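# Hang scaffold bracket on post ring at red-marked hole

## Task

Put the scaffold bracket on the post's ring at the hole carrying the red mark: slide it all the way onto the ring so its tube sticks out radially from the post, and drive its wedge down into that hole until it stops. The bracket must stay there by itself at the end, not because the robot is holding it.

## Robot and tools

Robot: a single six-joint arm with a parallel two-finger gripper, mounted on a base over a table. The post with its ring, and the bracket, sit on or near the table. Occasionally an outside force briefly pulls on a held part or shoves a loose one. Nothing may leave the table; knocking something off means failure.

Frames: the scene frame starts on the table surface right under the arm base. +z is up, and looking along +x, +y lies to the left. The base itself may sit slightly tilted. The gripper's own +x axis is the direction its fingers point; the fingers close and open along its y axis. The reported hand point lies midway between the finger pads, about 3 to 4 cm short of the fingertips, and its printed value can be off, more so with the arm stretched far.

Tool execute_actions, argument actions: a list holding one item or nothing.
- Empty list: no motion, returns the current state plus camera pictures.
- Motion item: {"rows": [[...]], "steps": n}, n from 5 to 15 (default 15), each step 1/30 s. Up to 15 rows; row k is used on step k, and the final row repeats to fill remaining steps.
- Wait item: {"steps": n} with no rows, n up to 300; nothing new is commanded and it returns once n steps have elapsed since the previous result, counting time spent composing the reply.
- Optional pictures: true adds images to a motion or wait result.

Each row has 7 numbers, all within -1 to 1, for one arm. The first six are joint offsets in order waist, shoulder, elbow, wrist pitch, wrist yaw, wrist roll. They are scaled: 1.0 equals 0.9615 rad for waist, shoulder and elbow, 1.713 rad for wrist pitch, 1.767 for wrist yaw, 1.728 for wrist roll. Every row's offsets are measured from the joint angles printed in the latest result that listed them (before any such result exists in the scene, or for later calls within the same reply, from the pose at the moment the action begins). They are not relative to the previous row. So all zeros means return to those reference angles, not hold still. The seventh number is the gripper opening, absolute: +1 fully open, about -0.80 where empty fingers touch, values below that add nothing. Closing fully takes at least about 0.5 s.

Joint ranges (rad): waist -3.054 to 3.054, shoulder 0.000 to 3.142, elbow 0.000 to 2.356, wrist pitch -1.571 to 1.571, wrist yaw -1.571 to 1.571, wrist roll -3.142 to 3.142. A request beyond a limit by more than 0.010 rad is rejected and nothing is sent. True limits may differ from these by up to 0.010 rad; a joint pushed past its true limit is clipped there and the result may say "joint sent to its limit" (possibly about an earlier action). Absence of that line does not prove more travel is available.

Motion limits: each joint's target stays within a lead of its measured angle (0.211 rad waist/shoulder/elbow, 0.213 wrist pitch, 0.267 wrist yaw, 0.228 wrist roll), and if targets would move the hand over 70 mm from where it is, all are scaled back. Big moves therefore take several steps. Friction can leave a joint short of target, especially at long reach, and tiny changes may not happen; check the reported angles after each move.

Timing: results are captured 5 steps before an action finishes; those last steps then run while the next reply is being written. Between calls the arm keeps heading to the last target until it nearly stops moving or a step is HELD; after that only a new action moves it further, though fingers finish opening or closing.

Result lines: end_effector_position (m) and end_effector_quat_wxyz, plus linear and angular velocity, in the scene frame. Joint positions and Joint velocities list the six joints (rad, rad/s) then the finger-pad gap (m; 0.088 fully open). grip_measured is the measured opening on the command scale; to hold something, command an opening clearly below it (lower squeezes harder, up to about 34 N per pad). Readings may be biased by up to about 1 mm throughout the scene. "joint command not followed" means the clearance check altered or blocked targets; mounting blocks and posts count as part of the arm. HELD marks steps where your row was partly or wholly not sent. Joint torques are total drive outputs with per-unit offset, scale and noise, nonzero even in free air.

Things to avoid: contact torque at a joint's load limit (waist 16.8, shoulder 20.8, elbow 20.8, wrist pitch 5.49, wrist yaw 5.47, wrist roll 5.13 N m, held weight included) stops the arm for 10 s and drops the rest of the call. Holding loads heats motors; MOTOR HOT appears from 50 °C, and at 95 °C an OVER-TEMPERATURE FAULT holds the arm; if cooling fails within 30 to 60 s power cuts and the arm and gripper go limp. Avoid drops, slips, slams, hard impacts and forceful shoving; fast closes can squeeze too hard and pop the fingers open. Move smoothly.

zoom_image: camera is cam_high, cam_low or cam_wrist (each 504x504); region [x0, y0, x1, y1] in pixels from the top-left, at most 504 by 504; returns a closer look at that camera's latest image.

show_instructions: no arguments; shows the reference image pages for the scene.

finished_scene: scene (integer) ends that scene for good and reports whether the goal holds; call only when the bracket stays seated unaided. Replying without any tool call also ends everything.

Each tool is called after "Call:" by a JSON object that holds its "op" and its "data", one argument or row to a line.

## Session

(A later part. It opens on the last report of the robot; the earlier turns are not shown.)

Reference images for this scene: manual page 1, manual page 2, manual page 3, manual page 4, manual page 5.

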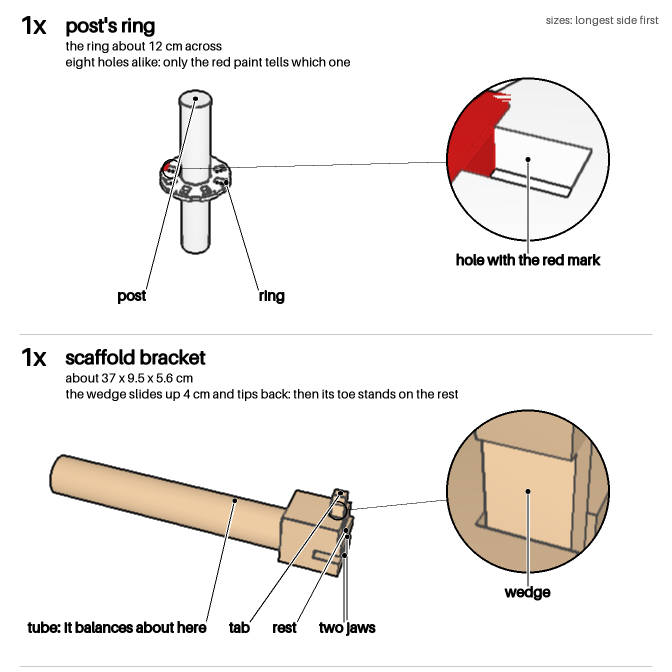

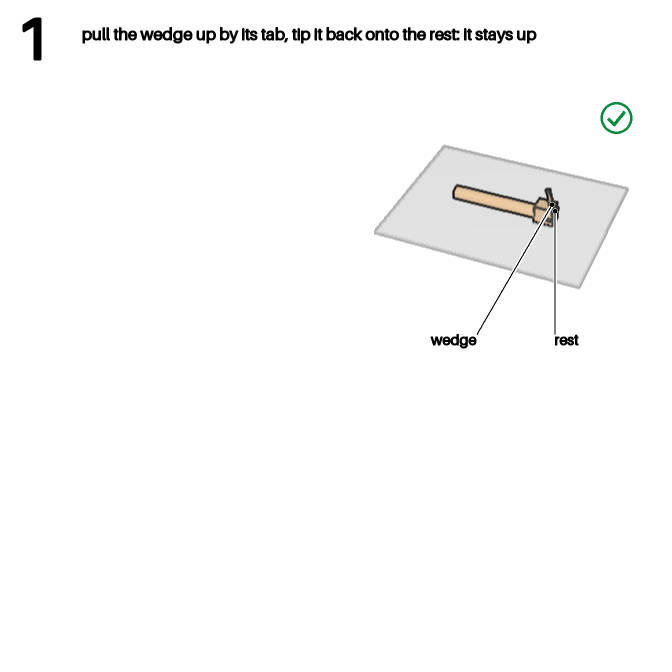

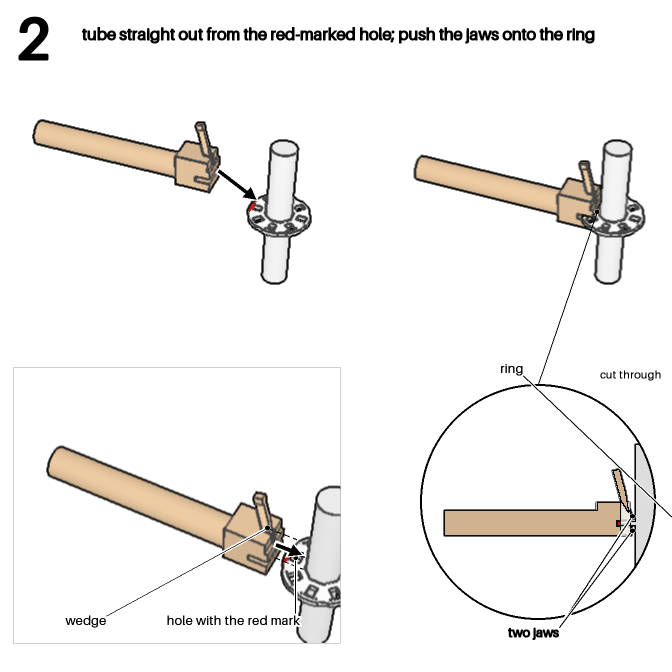

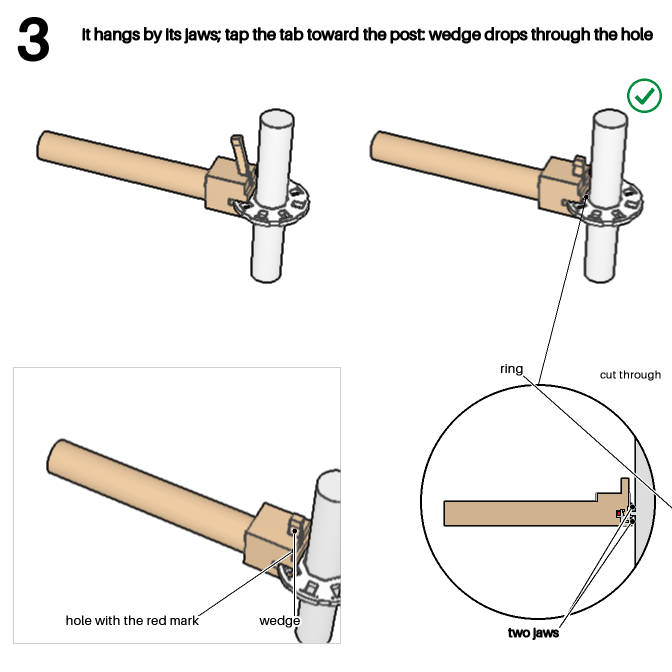

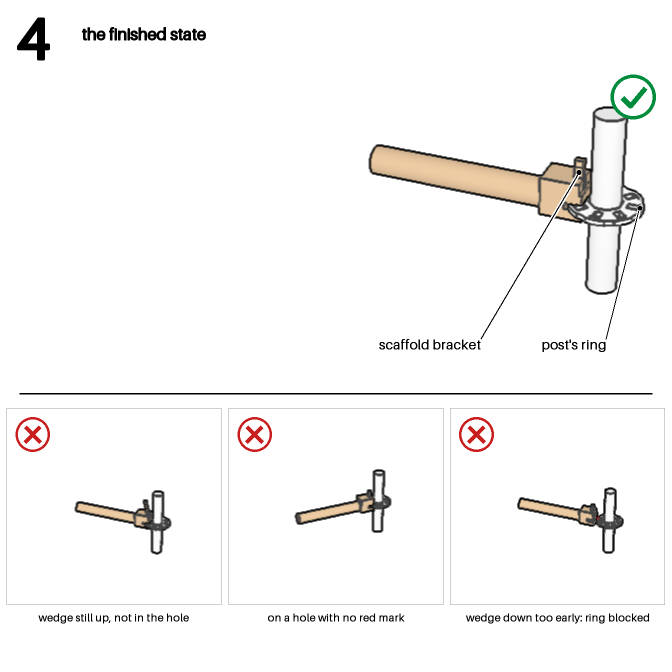

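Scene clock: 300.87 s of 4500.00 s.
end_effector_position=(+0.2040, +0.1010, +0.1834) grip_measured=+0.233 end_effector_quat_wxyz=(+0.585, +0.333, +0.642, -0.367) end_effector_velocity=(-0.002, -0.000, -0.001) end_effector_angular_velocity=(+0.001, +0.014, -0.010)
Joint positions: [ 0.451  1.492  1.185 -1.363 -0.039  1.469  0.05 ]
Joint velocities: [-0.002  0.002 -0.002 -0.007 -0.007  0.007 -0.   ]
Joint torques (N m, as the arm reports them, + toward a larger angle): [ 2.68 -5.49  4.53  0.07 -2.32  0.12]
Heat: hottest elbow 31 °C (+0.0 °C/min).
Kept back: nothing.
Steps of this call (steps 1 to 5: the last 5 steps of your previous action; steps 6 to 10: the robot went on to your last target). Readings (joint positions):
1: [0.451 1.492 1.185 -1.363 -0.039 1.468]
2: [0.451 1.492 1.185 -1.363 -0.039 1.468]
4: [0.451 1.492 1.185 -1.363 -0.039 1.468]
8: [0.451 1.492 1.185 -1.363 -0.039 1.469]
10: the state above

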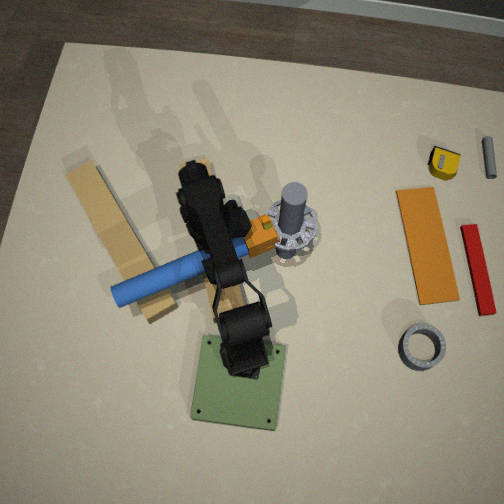

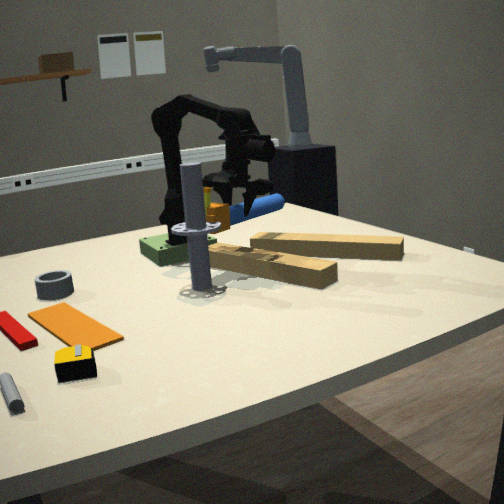

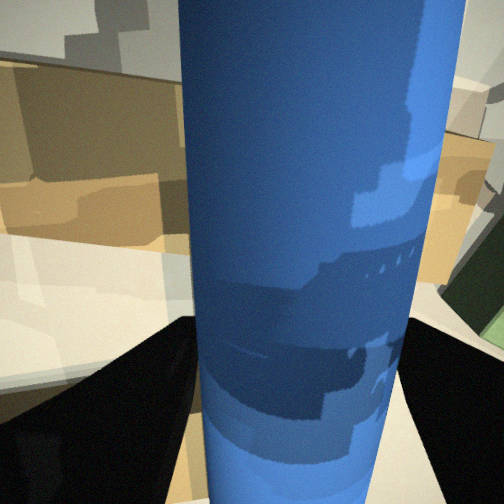

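Call:
{"op": "execute_actions", "data": {
  "actions": [
    {"rows": [[0.03,0,0,0,-0.03,0.017,-0.8]], "steps": 15}
  ]
}}

Call:
{"op": "execute_actions", "data": {
  "actions": [
    {"steps": 10}
  ],
  "pictures": true
}}

Call:
{"op": "zoom_image", "data": {
  "camera": "cam_low",
  "region": [150, 100, 310, 260]
}}

Scene clock: 301.63 s of 4500.00 s.
end_effector_position=(+0.2055, +0.1018, +0.1831) grip_measured=+0.233 end_effector_quat_wxyz=(+0.584, +0.340, +0.638, -0.370) end_effector_velocity=(-0.002, -0.000, +0.000) end_effector_angular_velocity=(+0.003, +0.010, -0.010)
Joint positions: [ 0.451  1.493  1.185 -1.355 -0.039  1.485  0.05 ]
Joint velocities: [-0.002 -0.002 -0.002 -0.007 -0.007  0.007 -0.   ]
Joint torques (N m, as the arm reports them, + toward a larger angle): [ 2.8  -5.6   4.45 -0.22 -2.34  0.39]
Heat: hottest elbow 31 °C (+0.0 °C/min).
Steps of this call (steps 1 to 13: the robot went on to your last target; steps 14 to 23: the first 10 steps of this action). Readings (joint positions):
14: [0.451 1.492 1.185 -1.361 -0.039 1.471]
15: [0.451 1.492 1.185 -1.359 -0.039 1.477]
17: [0.451 1.493 1.185 -1.357 -0.039 1.482]
21: [0.451 1.493 1.185 -1.355 -0.039 1.484]
23: the state above

Scene clock: 301.97 s of 4500.00 s.
end_effector_position=(+0.2056, +0.1018, +0.1831) grip_measured=+0.233 end_effector_quat_wxyz=(+0.584, +0.340, +0.638, -0.370) end_effector_velocity=(-0.002, -0.000, +0.000) end_effector_angular_velocity=(+0.004, +0.010, +0.004)
Joint positions: [ 0.451  1.493  1.185 -1.355 -0.039  1.486  0.05 ]
Joint velocities: [-0.002 -0.002 -0.002 -0.007 -0.007 -0.007 -0.   ]
Joint torques (N m, as the arm reports them, + toward a larger angle): [ 2.81 -5.59  4.43 -0.24 -2.35  0.37]
Heat: hottest elbow 31 °C (+0.0 °C/min).
Kept back: nothing.
Steps of this call (steps 1 to 5: the last 5 steps of your previous action; steps 6 to 10: the robot went on to your last target). Readings (joint positions):
1: [0.451 1.493 1.185 -1.355 -0.039 1.485]
2: [0.451 1.493 1.185 -1.355 -0.039 1.485]
4: [0.451 1.493 1.185 -1.355 -0.039 1.485]
8: [0.451 1.493 1.185 -1.355 -0.039 1.486]
10: the state above

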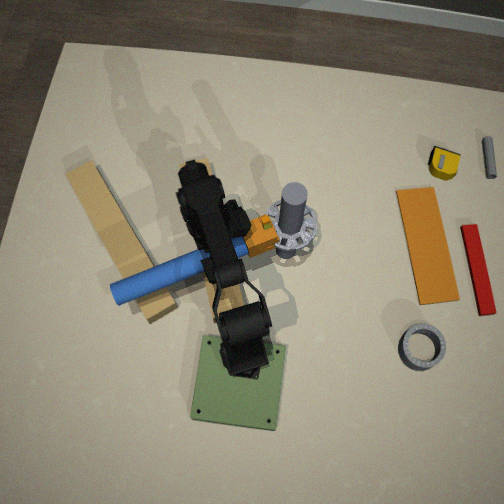

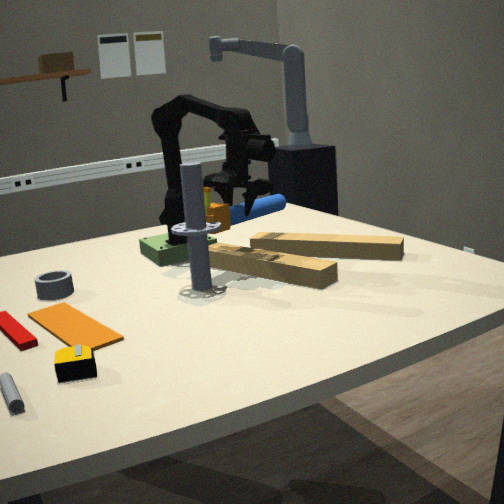

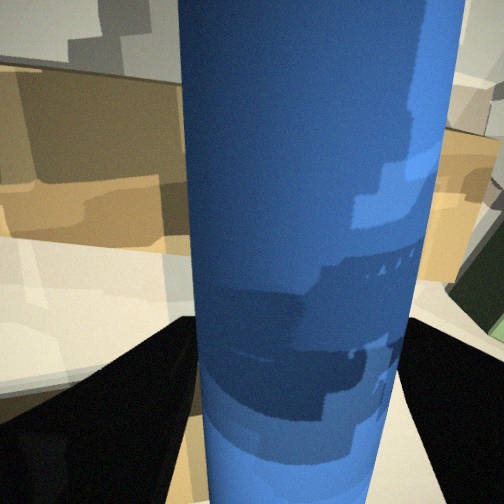

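Region (150, 100, 310, 260) of cam_low's 504x504 image, scaled by 3.150, with more detail than that image has.

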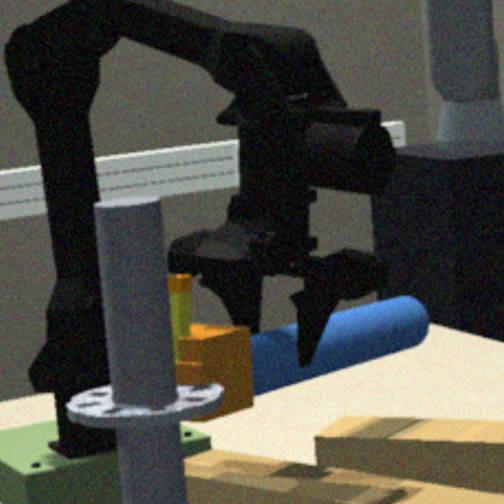

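Call:
{"op": "execute_actions", "data": {
  "actions": [
    {"rows": [[-0.035,0,0,0,0.03,-0.03,-0.8]], "steps": 15}
  ]
}}

Call:
{"op": "execute_actions", "data": {
  "actions": [
    {"steps": 10}
  ],
  "pictures": true
}}

Call:
{"op": "zoom_image", "data": {
  "camera": "cam_low",
  "region": [150, 100, 310, 260]
}}

Scene clock: 302.80 s of 4500.00 s.
end_effector_position=(+0.2048, +0.0992, +0.1827) grip_measured=+0.233 end_effector_quat_wxyz=(+0.584, +0.333, +0.644, -0.365) end_effector_velocity=(-0.002, -0.000, +0.000) end_effector_angular_velocity=(+0.004, +0.010, +0.004)
Joint positions: [ 0.44   1.493  1.183 -1.361 -0.042  1.455  0.05 ]
Joint velocities: [-0.002 -0.002 -0.002 -0.007 -0.007 -0.007 -0.   ]
Joint torques (N m, as the arm reports them, + toward a larger angle): [-2.4  -5.46  4.57  0.79  2.3  -0.66]
Heat: hottest elbow 31 °C (+0.0 °C/min).
Steps of this call (steps 1 to 15: the robot went on to your last target; steps 16 to 25: the first 10 steps of this action). Readings (joint positions):
16: [0.449 1.493 1.185 -1.355 -0.041 1.482]
17: [0.445 1.493 1.185 -1.358 -0.043 1.471]
19: [0.441 1.493 1.183 -1.361 -0.042 1.458]
23: [0.440 1.493 1.183 -1.361 -0.042 1.455]
25: the state above

Scene clock: 303.13 s of 4500.00 s.
end_effector_position=(+0.2047, +0.0992, +0.1827) grip_measured=+0.233 end_effector_quat_wxyz=(+0.584, +0.332, +0.644, -0.365) end_effector_velocity=(+0.002, +0.001, +0.001) end_effector_angular_velocity=(+0.012, -0.008, +0.004)
Joint positions: [ 0.44   1.493  1.183 -1.362 -0.042  1.455  0.05 ]
Joint velocities: [-0.002 -0.002  0.002  0.007 -0.007 -0.007  0.   ]
Joint torques (N m, as the arm reports them, + toward a larger angle): [-2.32 -5.51  4.58  0.81  2.39 -0.66]
Heat: hottest elbow 31 °C (+0.0 °C/min).
Kept back: nothing.
Steps of this call (steps 1 to 5: the last 5 steps of your previous action; steps 6 to 10: the robot went on to your last target). Readings (joint positions):
1: [0.440 1.493 1.183 -1.361 -0.042 1.455]
2: [0.440 1.493 1.183 -1.361 -0.042 1.455]
4: [0.440 1.493 1.183 -1.361 -0.042 1.455]
8: [0.440 1.493 1.183 -1.362 -0.042 1.455]
10: the state above

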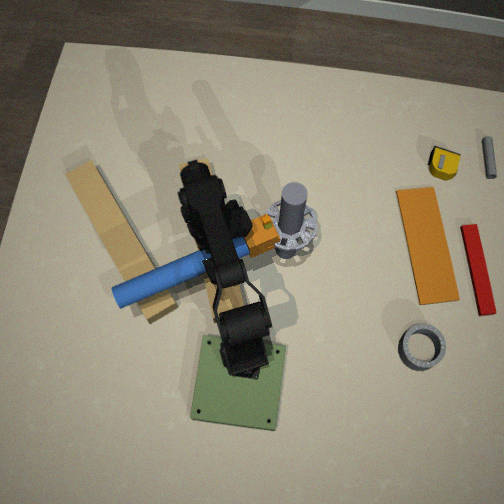

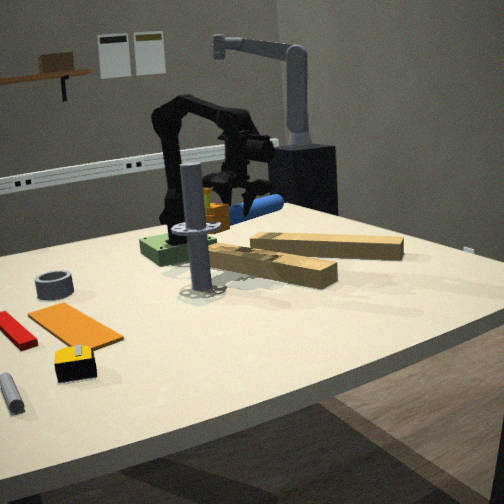

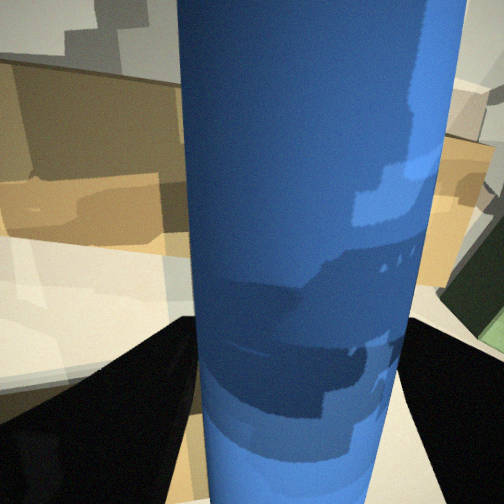

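Region (150, 100, 310, 260) of cam_low's 504x504 image, scaled by 3.150, with more detail than that image has.

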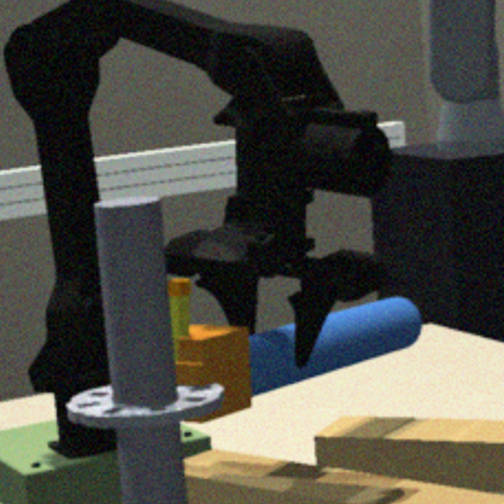

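Call:
{"op": "execute_actions", "data": {
  "actions": [
    {"rows": [[0.03,0,0,0,-0.03,0.017,-0.8]], "steps": 15}
  ]
}}

Call:
{"op": "execute_actions", "data": {
  "actions": [
    {"rows": [[-0.04,0,0,0,0.05,-0.02,-0.8]], "steps": 15}
  ]
}}

Call:
{"op": "execute_actions", "data": {
  "actions": [
    {"steps": 10}
  ],
  "pictures": true
}}

Call:
{"op": "zoom_image", "data": {
  "camera": "cam_low",
  "region": [150, 100, 310, 260]
}}

Scene clock: 303.70 s of 4500.00 s.
end_effector_position=(+0.2048, +0.0998, +0.1826) grip_measured=+0.233 end_effector_quat_wxyz=(+0.584, +0.334, +0.641, -0.368) end_effector_velocity=(-0.000, +0.003, -0.000) end_effector_angular_velocity=(+0.024, +0.002, +0.003)
Joint positions: [ 0.445  1.493  1.183 -1.36  -0.038  1.466  0.05 ]
Joint velocities: [-0.002 -0.002 -0.002  0.007 -0.022 -0.007 -0.   ]
Joint torques (N m, as the arm reports them, + toward a larger angle): [ 2.36 -5.46  4.49  0.2  -2.43  0.5 ]
Heat: hottest elbow 31 °C (+0.0 °C/min).
Steps of this call (steps 1 to 7: the robot went on to your last target; steps 8 to 17: the first 10 steps of this action). Readings (joint positions):
8: [0.442 1.493 1.183 -1.361 -0.040 1.456]
9: [0.443 1.493 1.183 -1.361 -0.038 1.458]
11: [0.445 1.493 1.183 -1.360 -0.038 1.465]
15: [0.445 1.493 1.183 -1.360 -0.038 1.466]
17: the state above

Scene clock: 304.20 s of 4500.00 s.
end_effector_position=(+0.2047, +0.0987, +0.1826) grip_measured=+0.233 end_effector_quat_wxyz=(+0.584, +0.332, +0.644, -0.366) end_effector_velocity=(-0.003, +0.002, +0.000) end_effector_angular_velocity=(+0.018, +0.016, +0.003)
Joint positions: [ 0.44   1.493  1.183 -1.362 -0.039  1.455  0.05 ]
Joint velocities: [-0.002 -0.002 -0.002 -0.007 -0.022 -0.007  0.   ]
Joint torques (N m, as the arm reports them, + toward a larger angle): [-3.35 -5.41  4.43  0.5   3.73 -0.64]
Heat: hottest elbow 31 °C (+0.0 °C/min).
Steps of this call (steps 1 to 5: the last 5 steps of your previous action; steps 6 to 15: the first 10 steps of this action, its rows measured from where the robot was after step 5). Readings (joint positions):
5: [0.445 1.493 1.183 -1.360 -0.038 1.468]
6: [0.443 1.493 1.183 -1.360 -0.039 1.466]
7: [0.442 1.493 1.183 -1.360 -0.041 1.462]
9: [0.440 1.493 1.183 -1.362 -0.039 1.457]
13: [0.440 1.493 1.183 -1.362 -0.039 1.455]
15: the state above

Scene clock: 304.53 s of 4500.00 s.
end_effector_position=(+0.2047, +0.0987, +0.1826) grip_measured=+0.233 end_effector_quat_wxyz=(+0.585, +0.332, +0.643, -0.366) end_effector_velocity=(-0.000, +0.000, -0.001) end_effector_angular_velocity=(+0.007, +0.001, -0.010)
Joint positions: [ 0.44   1.493  1.183 -1.362 -0.039  1.455  0.05 ]
Joint velocities: [-0.002 -0.002 -0.007  0.007 -0.007  0.007 -0.   ]
Joint torques (N m, as the arm reports them, + toward a larger angle): [-3.49 -5.4   4.43  0.51  3.81 -0.67]
Heat: hottest elbow 31 °C (+0.0 °C/min).
Kept back: nothing.
Steps of this call (steps 1 to 5: the last 5 steps of your previous action; steps 6 to 10: the robot went on to your last target). Readings (joint positions):
1: [0.440 1.493 1.183 -1.362 -0.039 1.455]
2: [0.440 1.493 1.183 -1.362 -0.039 1.455]
4: [0.440 1.493 1.183 -1.362 -0.039 1.455]
8: [0.440 1.493 1.183 -1.362 -0.039 1.455]
10: the state above

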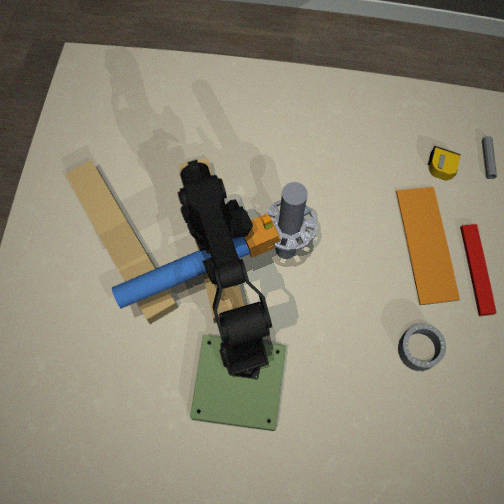

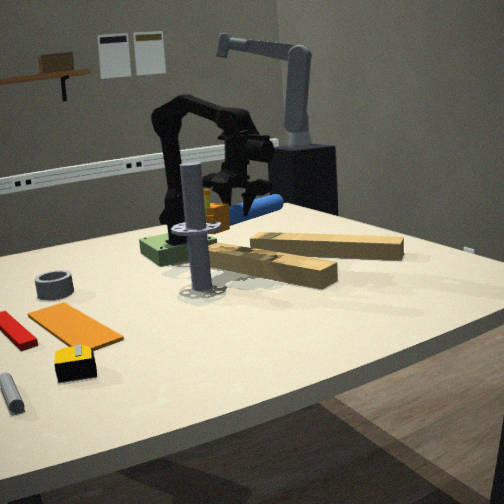

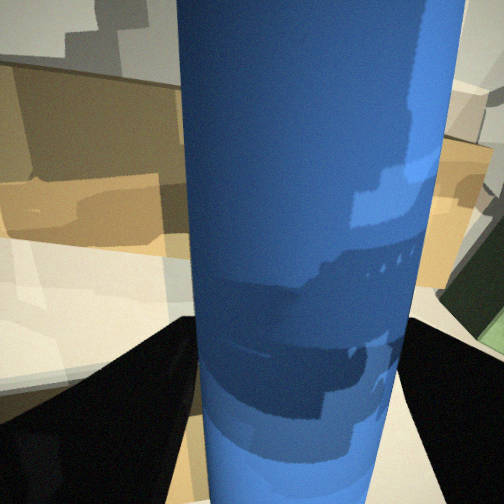

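Region (150, 100, 310, 260) of cam_low's 504x504 image, scaled by 3.150, with more detail than that image has.

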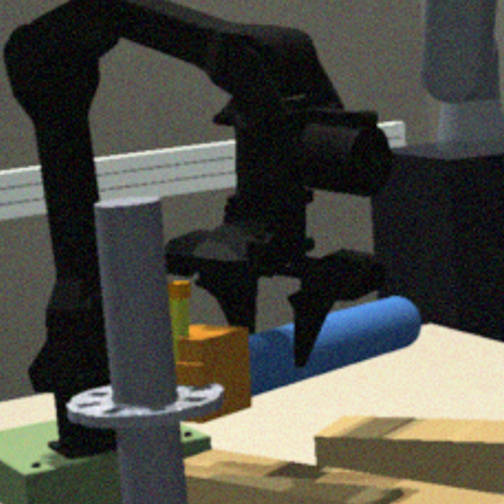

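Call:
{"op": "execute_actions", "data": {
  "actions": [
    {"rows": [[0,0,0,0,0,0,0.6]], "steps": 15}
  ]
}}

Call:
{"op": "execute_actions", "data": {
  "actions": [
    {"rows": [[0,-0.055,0.3,-0.09,0,0,0.6]], "steps": 15}
  ]
}}

Call:
{"op": "execute_actions", "data": {
  "actions": [
    {"steps": 15}
  ]
}}

Call:
{"op": "execute_actions", "data": {
  "actions": [
    {"rows": [[-0.02,0,0,0,0.27,-1,-1]], "steps": 15}
  ]
}}

Call:
{"op": "execute_actions", "data": {
  "actions": [
    {"steps": 60}
  ]
}}

Scene clock: 305.17 s of 4500.00 s.
end_effector_position=(+0.2046, +0.0987, +0.1826) grip_measured=+0.360 end_effector_quat_wxyz=(+0.585, +0.331, +0.643, -0.367) end_effector_velocity=(-0.003, +0.001, +0.000) end_effector_angular_velocity=(+0.004, +0.010, +0.009)
Joint positions: [ 0.442  1.493  1.183 -1.363 -0.037  1.456  0.057]
Joint velocities: [ 0.002 -0.002 -0.002 -0.007 -0.007 -0.007  0.157]
Joint torques (N m, as the arm reports them, + toward a larger angle): [-0.21 -5.41  4.39  0.36 -0.02 -0.04]
Heat: hottest elbow 31 °C (+0.0 °C/min).
Steps of this call (steps 1 to 9: the robot went on to your last target; steps 10 to 19: the first 10 steps of this action). Readings (joint positions):
10: [0.441 1.493 1.183 -1.363 -0.037 1.455]
11: [0.442 1.493 1.183 -1.363 -0.037 1.456]
13: [0.442 1.493 1.183 -1.363 -0.037 1.456]
17: [0.442 1.493 1.183 -1.363 -0.037 1.456]
19: the state above

Scene clock: 305.67 s of 4500.00 s.
end_effector_position=(+0.2199, +0.1057, +0.2673) grip_measured=+0.600 end_effector_quat_wxyz=(+0.627, +0.387, +0.602, -0.308) end_effector_velocity=(-0.005, -0.002, -0.020) end_effector_angular_velocity=(-0.057, +0.137, +0.020)
Joint positions: [ 0.442  1.43   1.465 -1.509 -0.037  1.456  0.068]
Joint velocities: [-0.002  0.081 -0.002 -0.066 -0.007 -0.022  0.   ]
Joint torques (N m, as the arm reports them, + toward a larger angle): [-0.08 -4.48  4.85  0.44 -0.05 -0.01]
Heat: hottest elbow 31 °C (+0.0 °C/min).
Steps of this call (steps 1 to 5: the last 5 steps of your previous action; steps 6 to 15: the first 10 steps of this action, its rows measured from where the robot was after step 5). Readings (joint positions):
5: [0.442 1.493 1.183 -1.363 -0.037 1.456]
6: [0.442 1.490 1.210 -1.395 -0.037 1.456]
7: [0.442 1.492 1.256 -1.445 -0.037 1.456]
9: [0.442 1.472 1.364 -1.469 -0.037 1.456]
13: [0.442 1.430 1.462 -1.506 -0.037 1.456]
15: the state above

Scene clock: 306.17 s of 4500.00 s.
end_effector_position=(+0.2197, +0.1056, +0.2658) grip_measured=+0.600 end_effector_quat_wxyz=(+0.625, +0.384, +0.604, -0.311) end_effector_velocity=(-0.005, -0.002, -0.001) end_effector_angular_velocity=(-0.003, +0.022, +0.006)
Joint positions: [ 0.442  1.436  1.466 -1.514 -0.037  1.456  0.068]
Joint velocities: [-0.002 -0.002 -0.002 -0.022 -0.007 -0.007 -0.   ]
Joint torques (N m, as the arm reports them, + toward a larger angle): [-0.08 -4.63  5.13  0.45 -0.04  0.  ]
Heat: hottest elbow 31 °C (+0.0 °C/min).
Kept back: nothing.
Steps of this call (steps 1 to 5: the last 5 steps of your previous action; steps 6 to 15: the robot went on to your last target). Readings (joint positions):
1: [0.442 1.433 1.466 -1.511 -0.037 1.456]
2: [0.442 1.435 1.466 -1.511 -0.037 1.456]
4: [0.442 1.436 1.466 -1.513 -0.037 1.456]
8: [0.442 1.436 1.466 -1.514 -0.037 1.456]
15: the state above
The arm was judged still, so your last target was given up. Only a new action makes it travel on or press farther. Fingers that are still opening or closing keep moving.

Scene clock: 306.50 s of 4500.00 s.
end_effector_position=(+0.2467, +0.0396, +0.2786) grip_measured=-0.561 end_effector_quat_wxyz=(+0.787, +0.045, +0.564, -0.246) end_effector_velocity=(+0.011, -0.028, +0.013) end_effector_angular_velocity=(-0.671, +0.574, +1.769)
Joint positions: [ 0.422  1.436  1.466 -1.514  0.418  0.809  0.012]
Joint velocities: [-0.002 -0.002 -0.002  0.007  0.212 -1.971 -0.175]
Joint torques (N m, as the arm reports them, + toward a larger angle): [-0.1  -5.13  4.64  0.72  0.42 -0.07]
Heat: hottest elbow 31 °C (+0.0 °C/min).
Steps of this call (steps 1 to 10: the first 10 steps of this action). Readings (joint positions):
1: [0.443 1.436 1.466 -1.514 0.012 1.404]
2: [0.440 1.436 1.466 -1.514 0.098 1.336]
4: [0.430 1.436 1.466 -1.514 0.252 1.204]
8: [0.422 1.436 1.466 -1.514 0.397 0.941]
10: the state above

Scene clock: 308.50 s of 4500.00 s.
end_effector_position=(+0.2478, +0.0371, +0.2798) grip_measured=-0.785 end_effector_quat_wxyz=(+0.698, -0.372, +0.608, +0.071) end_effector_velocity=(-0.001, +0.002, -0.002) end_effector_angular_velocity=(+0.021, +0.004, +0.006)
Joint positions: [ 0.422  1.436  1.466 -1.514  0.437 -0.27   0.001]
Joint velocities: [-0.002 -0.007 -0.007  0.007 -0.022 -0.007 -0.   ]
Joint torques (N m, as the arm reports them, + toward a larger angle): [-0.11 -5.19  4.61  0.69  0.37 -0.07]
Heat: hottest elbow 31 °C (+0.0 °C/min).
Kept back: nothing.
Steps of this call (steps 1 to 5: the last 5 steps of your previous action; steps 6 to 45: the robot went on to your last target; steps 46 to 60: nothing new was sent). Readings (joint positions):
1: [0.422 1.436 1.466 -1.514 0.424 0.743]
2: [0.422 1.436 1.466 -1.514 0.428 0.677]
4: [0.422 1.436 1.466 -1.514 0.433 0.546]
8: [0.422 1.436 1.466 -1.514 0.436 0.282]
60: the state above
The arm was judged still, so your last target was given up. Only a new action makes it travel on or press farther. Fingers that are still opening or closing keep moving.

Call:
{"op": "execute_actions", "data": {
  "actions": [
    {"rows": [[-0.098,0,0.02,0,0,-0.828,-1]], "steps": 15}
  ]
}}

Call:
{"op": "execute_actions", "data": {
  "actions": [
    {"steps": 25}
  ],
  "pictures": true
}}

Call:
{"op": "zoom_image", "data": {
  "camera": "cam_low",
  "region": [150, 100, 310, 260]
}}

Scene clock: 309.00 s of 4500.00 s.
end_effector_position=(+0.2516, +0.0148, +0.2826) grip_measured=-0.785 end_effector_quat_wxyz=(+0.558, -0.549, +0.576, +0.234) end_effector_velocity=(+0.005, -0.001, +0.002) end_effector_angular_velocity=(-0.445, +0.703, +1.767)
Joint positions: [ 0.332  1.436  1.476 -1.513  0.437 -0.918  0.001]
Joint velocities: [-0.007 -0.002  0.002  0.022  0.007 -1.971  0.   ]
Joint torques (N m, as the arm reports them, + toward a larger angle): [-0.3  -5.16  5.28  0.7   0.19 -0.08]
Heat: hottest elbow 31 °C (+0.0 °C/min).
Steps of this call (steps 1 to 5: nothing new was sent; steps 6 to 15: the first 10 steps of this action). Readings (joint positions):
6: [0.414 1.436 1.467 -1.514 0.435 -0.324]
7: [0.391 1.436 1.469 -1.513 0.435 -0.392]
9: [0.351 1.436 1.473 -1.513 0.437 -0.523]
13: [0.332 1.436 1.476 -1.513 0.437 -0.786]
15: the state above

Scene clock: 309.83 s of 4500.00 s.
end_effector_position=(+0.2517, +0.0146, +0.2826) grip_measured=-0.785 end_effector_quat_wxyz=(-0.308, +0.720, -0.444, -0.436) end_effector_velocity=(-0.002, +0.002, -0.003) end_effector_angular_velocity=(+0.015, +0.021, +0.007)
Joint positions: [ 0.331  1.436  1.477 -1.513  0.437 -1.698  0.001]
Joint velocities: [-0.002  0.002 -0.002 -0.007 -0.022 -0.007  0.   ]
Joint torques (N m, as the arm reports them, + toward a larger angle): [-0.32 -5.11  5.28  0.62  0.21 -0.09]
Heat: hottest elbow 31 °C (+0.0 °C/min).
Kept back: nothing.
Steps of this call (steps 1 to 5: the last 5 steps of your previous action; steps 6 to 25: the robot went on to your last target). Readings (joint positions):
1: [0.332 1.436 1.476 -1.513 0.437 -0.984]
2: [0.332 1.436 1.477 -1.513 0.437 -1.050]
4: [0.331 1.436 1.477 -1.513 0.437 -1.181]
8: [0.331 1.436 1.477 -1.513 0.437 -1.445]
25: the state above

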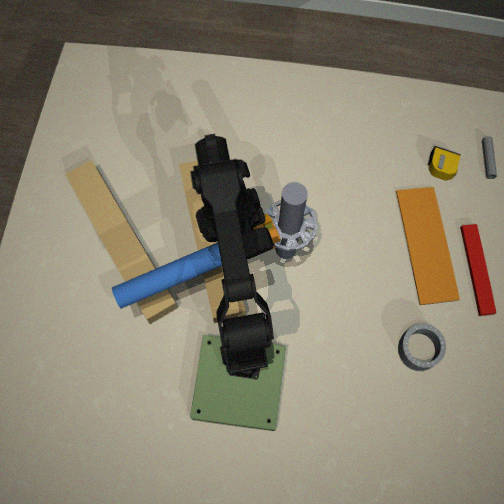

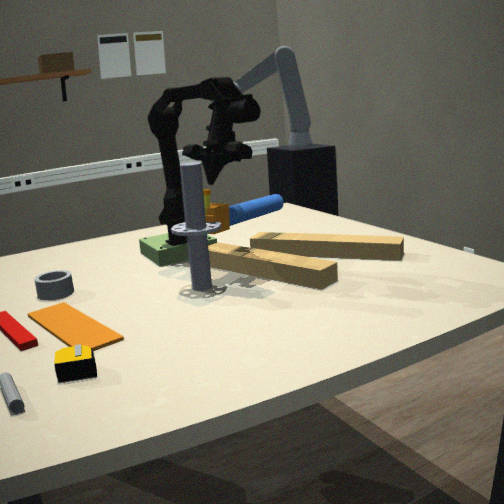

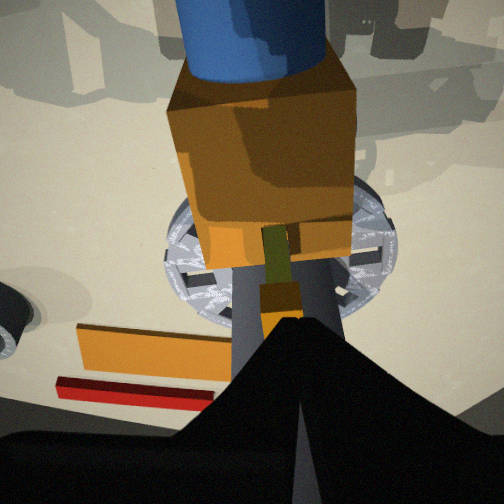

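Region (150, 100, 310, 260) of cam_low's 504x504 image, scaled by 3.150, with more detail than that image has.

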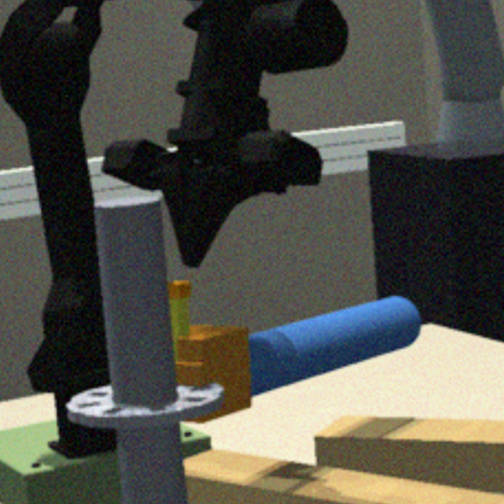

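Call:
{"op": "execute_actions", "data": {
  "actions": [
    {"rows": [[0,0,-0.08,0.03,0,0,-1]], "steps": 15}
  ]
}}

Call:
{"op": "execute_actions", "data": {
  "actions": [
    {"rows": [[0,0,-0.06,0.03,0,0,-1]], "steps": 15}
  ]
}}

Call:
{"op": "execute_actions", "data": {
  "actions": [
    {"steps": 10}
  ],
  "pictures": true
}}

Call:
{"op": "zoom_image", "data": {
  "camera": "cam_low",
  "region": [150, 100, 310, 260]
}}

Scene clock: 310.40 s of 4500.00 s.
end_effector_position=(+0.2519, +0.0147, +0.2659) grip_measured=-0.785 end_effector_quat_wxyz=(-0.302, +0.717, -0.448, -0.441) end_effector_velocity=(+0.003, +0.002, -0.000) end_effector_angular_velocity=(+0.015, -0.021, -0.008)
Joint positions: [ 0.331  1.435  1.409 -1.466  0.437 -1.699  0.001]
Joint velocities: [-0.002 -0.002 -0.002  0.022 -0.007  0.007  0.   ]
Joint torques (N m, as the arm reports them, + toward a larger angle): [-0.01 -5.04  3.78  0.83  0.2  -0.03]
Heat: hottest elbow 31 °C (+0.0 °C/min).
Steps of this call (steps 1 to 7: the robot went on to your last target; steps 8 to 17: the first 10 steps of this action). Readings (joint positions):
8: [0.331 1.436 1.468 -1.503 0.437 -1.699]
9: [0.331 1.433 1.454 -1.490 0.437 -1.699]
11: [0.331 1.433 1.428 -1.478 0.437 -1.699]
15: [0.331 1.435 1.410 -1.468 0.437 -1.699]
17: the state above

Scene clock: 310.90 s of 4500.00 s.
end_effector_position=(+0.2539, +0.0153, +0.2540) grip_measured=-0.785 end_effector_quat_wxyz=(-0.302, +0.717, -0.448, -0.441) end_effector_velocity=(-0.003, +0.003, -0.002) end_effector_angular_velocity=(+0.020, +0.011, -0.002)
Joint positions: [ 0.331  1.434  1.36  -1.418  0.437 -1.699  0.001]
Joint velocities: [ 0.002 -0.002 -0.002 -0.007 -0.022  0.007  0.   ]
Joint torques (N m, as the arm reports them, + toward a larger angle): [-0.04 -5.12  3.93  0.82  0.2  -0.01]
Heat: hottest elbow 31 °C (+0.0 °C/min).
Steps of this call (steps 1 to 5: the last 5 steps of your previous action; steps 6 to 15: the first 10 steps of this action, its rows measured from where the robot was after step 5). Readings (joint positions):
5: [0.331 1.435 1.409 -1.465 0.437 -1.699]
6: [0.331 1.435 1.401 -1.454 0.437 -1.699]
7: [0.331 1.433 1.391 -1.440 0.437 -1.699]
9: [0.331 1.434 1.372 -1.428 0.437 -1.699]
13: [0.331 1.434 1.360 -1.419 0.437 -1.699]
15: the state above

Scene clock: 311.23 s of 4500.00 s.
end_effector_position=(+0.2540, +0.0154, +0.2539) grip_measured=-0.785 end_effector_quat_wxyz=(-0.302, +0.717, -0.448, -0.441) end_effector_velocity=(-0.002, -0.000, -0.001) end_effector_angular_velocity=(+0.003, +0.012, +0.005)
Joint positions: [ 0.331  1.434  1.36  -1.417  0.437 -1.699  0.001]
Joint velocities: [-0.002 -0.002 -0.002 -0.007 -0.007 -0.007 -0.   ]
Joint torques (N m, as the arm reports them, + toward a larger angle): [-0.01 -5.12  3.85  0.86  0.2  -0.01]
Heat: hottest elbow 31 °C (+0.0 °C/min).
Kept back: nothing.
Steps of this call (steps 1 to 5: the last 5 steps of your previous action; steps 6 to 10: the robot went on to your last target). Readings (joint positions):
1: [0.331 1.434 1.360 -1.418 0.437 -1.699]
2: [0.331 1.434 1.360 -1.417 0.437 -1.699]
4: [0.331 1.434 1.360 -1.417 0.437 -1.699]
8: [0.331 1.434 1.360 -1.417 0.437 -1.699]
10: the state above

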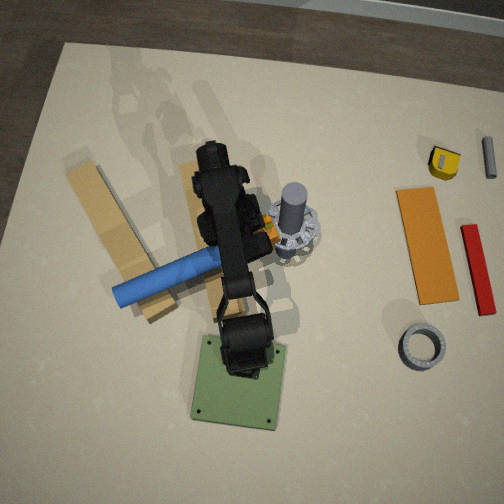

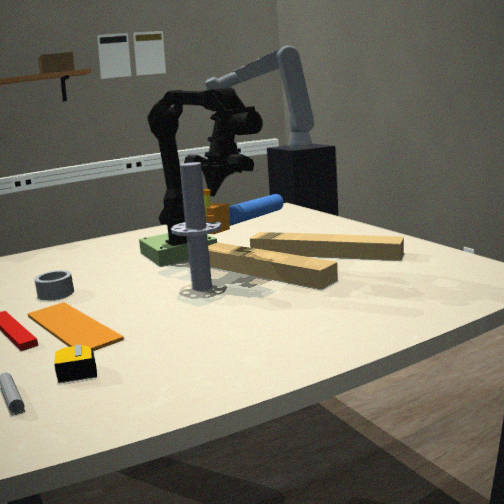

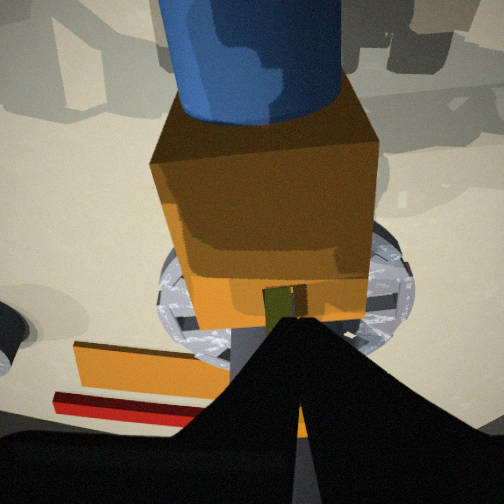

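Region (150, 100, 310, 260) of cam_low's 504x504 image, scaled by 3.150, with more detail than that image has.

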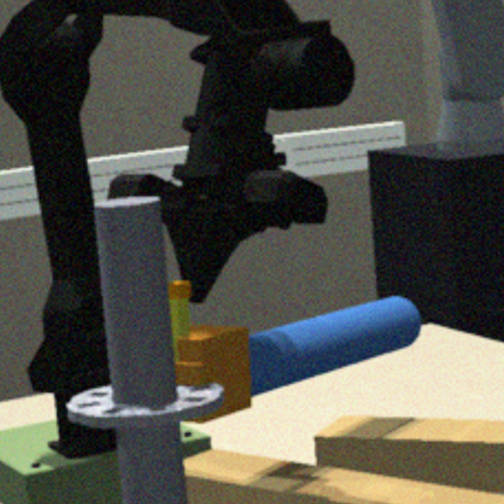

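Call:
{"op": "execute_actions", "data": {
  "actions": [
    {"rows": [[-0.025,0,0.05,-0.025,0,0,-1]], "steps": 15}
  ]
}}

Call:
{"op": "execute_actions", "data": {
  "actions": [
    {"rows": [[0,0,-0.06,0.03,0,0,-1]], "steps": 15}
  ]
}}

Call:
{"op": "execute_actions", "data": {
  "actions": [
    {"steps": 10}
  ],
  "pictures": true
}}

Call:
{"op": "zoom_image", "data": {
  "camera": "cam_low",
  "region": [150, 100, 310, 260]
}}

Scene clock: 311.83 s of 4500.00 s.
end_effector_position=(+0.2524, +0.0104, +0.2628) grip_measured=-0.785 end_effector_quat_wxyz=(-0.307, +0.711, -0.454, -0.440) end_effector_velocity=(-0.005, -0.002, +0.003) end_effector_angular_velocity=(-0.001, +0.026, -0.000)
Joint positions: [ 0.312  1.435  1.398 -1.455  0.433 -1.699  0.001]
Joint velocities: [-0.007  0.002  0.017 -0.037 -0.007 -0.007 -0.   ]
Joint torques (N m, as the arm reports them, + toward a larger angle): [-0.44 -5.34  5.32  0.39  0.36 -0.01]
Heat: hottest elbow 31 °C (+0.0 °C/min).
Steps of this call (steps 1 to 8: the robot went on to your last target; steps 9 to 18: the first 10 steps of this action). Readings (joint positions):
9: [0.329 1.434 1.364 -1.421 0.437 -1.699]
10: [0.324 1.435 1.372 -1.432 0.437 -1.699]
12: [0.316 1.435 1.387 -1.446 0.434 -1.699]
16: [0.313 1.435 1.396 -1.453 0.434 -1.699]
18: the state above

Scene clock: 312.33 s of 4500.00 s.
end_effector_position=(+0.2544, +0.0111, +0.2514) grip_measured=-0.785 end_effector_quat_wxyz=(-0.307, +0.712, -0.454, -0.440) end_effector_velocity=(-0.000, +0.000, -0.002) end_effector_angular_velocity=(+0.006, +0.003, +0.005)
Joint positions: [ 0.312  1.434  1.351 -1.408  0.433 -1.699  0.001]
Joint velocities: [-0.002 -0.002 -0.007  0.007 -0.007 -0.007 -0.   ]
Joint torques (N m, as the arm reports them, + toward a larger angle): [-0.11 -5.06  3.92  0.82  0.22  0.01]
Heat: hottest elbow 31 °C (+0.0 °C/min).
Steps of this call (steps 1 to 5: the last 5 steps of your previous action; steps 6 to 15: the first 10 steps of this action, its rows measured from where the robot was after step 5). Readings (joint positions):
5: [0.312 1.435 1.398 -1.456 0.433 -1.699]
6: [0.312 1.435 1.393 -1.450 0.433 -1.699]
7: [0.312 1.433 1.382 -1.437 0.433 -1.699]
9: [0.312 1.433 1.365 -1.420 0.433 -1.699]
13: [0.312 1.434 1.351 -1.411 0.433 -1.699]
15: the state above

Scene clock: 312.67 s of 4500.00 s.
end_effector_position=(+0.2543, +0.0111, +0.2511) grip_measured=-0.785 end_effector_quat_wxyz=(-0.307, +0.711, -0.454, -0.440) end_effector_velocity=(-0.005, -0.001, -0.002) end_effector_angular_velocity=(-0.002, +0.031, +0.005)
Joint positions: [ 0.312  1.434  1.349 -1.408  0.433 -1.699  0.001]
Joint velocities: [-0.002  0.002 -0.002 -0.022 -0.007 -0.007 -0.   ]
Joint torques (N m, as the arm reports them, + toward a larger angle): [-0.11 -5.12  3.8   0.83  0.22 -0.01]
Heat: hottest elbow 31 °C (+0.0 °C/min).
Kept back: nothing.
Steps of this call (steps 1 to 5: the last 5 steps of your previous action; steps 6 to 10: the robot went on to your last target). Readings (joint positions):
1: [0.312 1.434 1.350 -1.408 0.433 -1.699]
2: [0.312 1.434 1.350 -1.408 0.433 -1.699]
4: [0.312 1.434 1.350 -1.408 0.433 -1.699]
8: [0.312 1.434 1.349 -1.408 0.433 -1.699]
10: the state above

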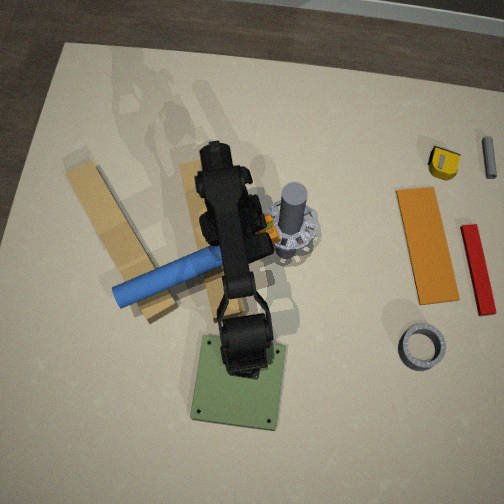

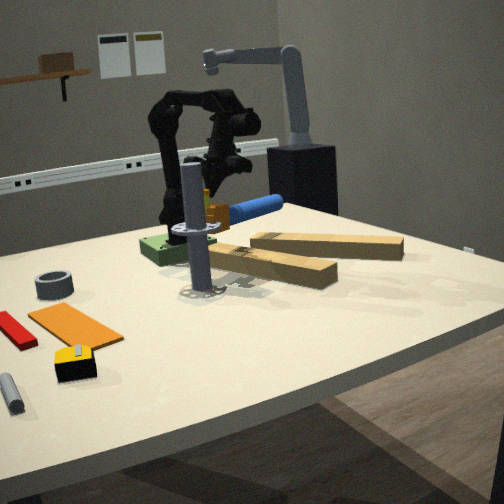

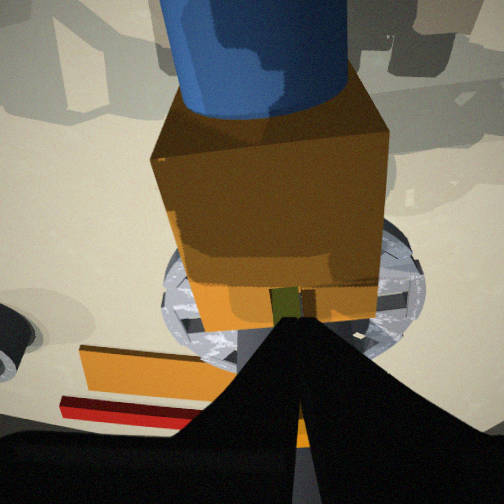

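Region (150, 100, 310, 260) of cam_low's 504x504 image, scaled by 3.150, with more detail than that image has.

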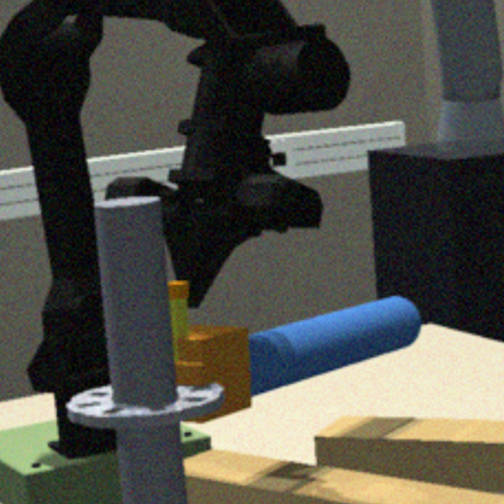

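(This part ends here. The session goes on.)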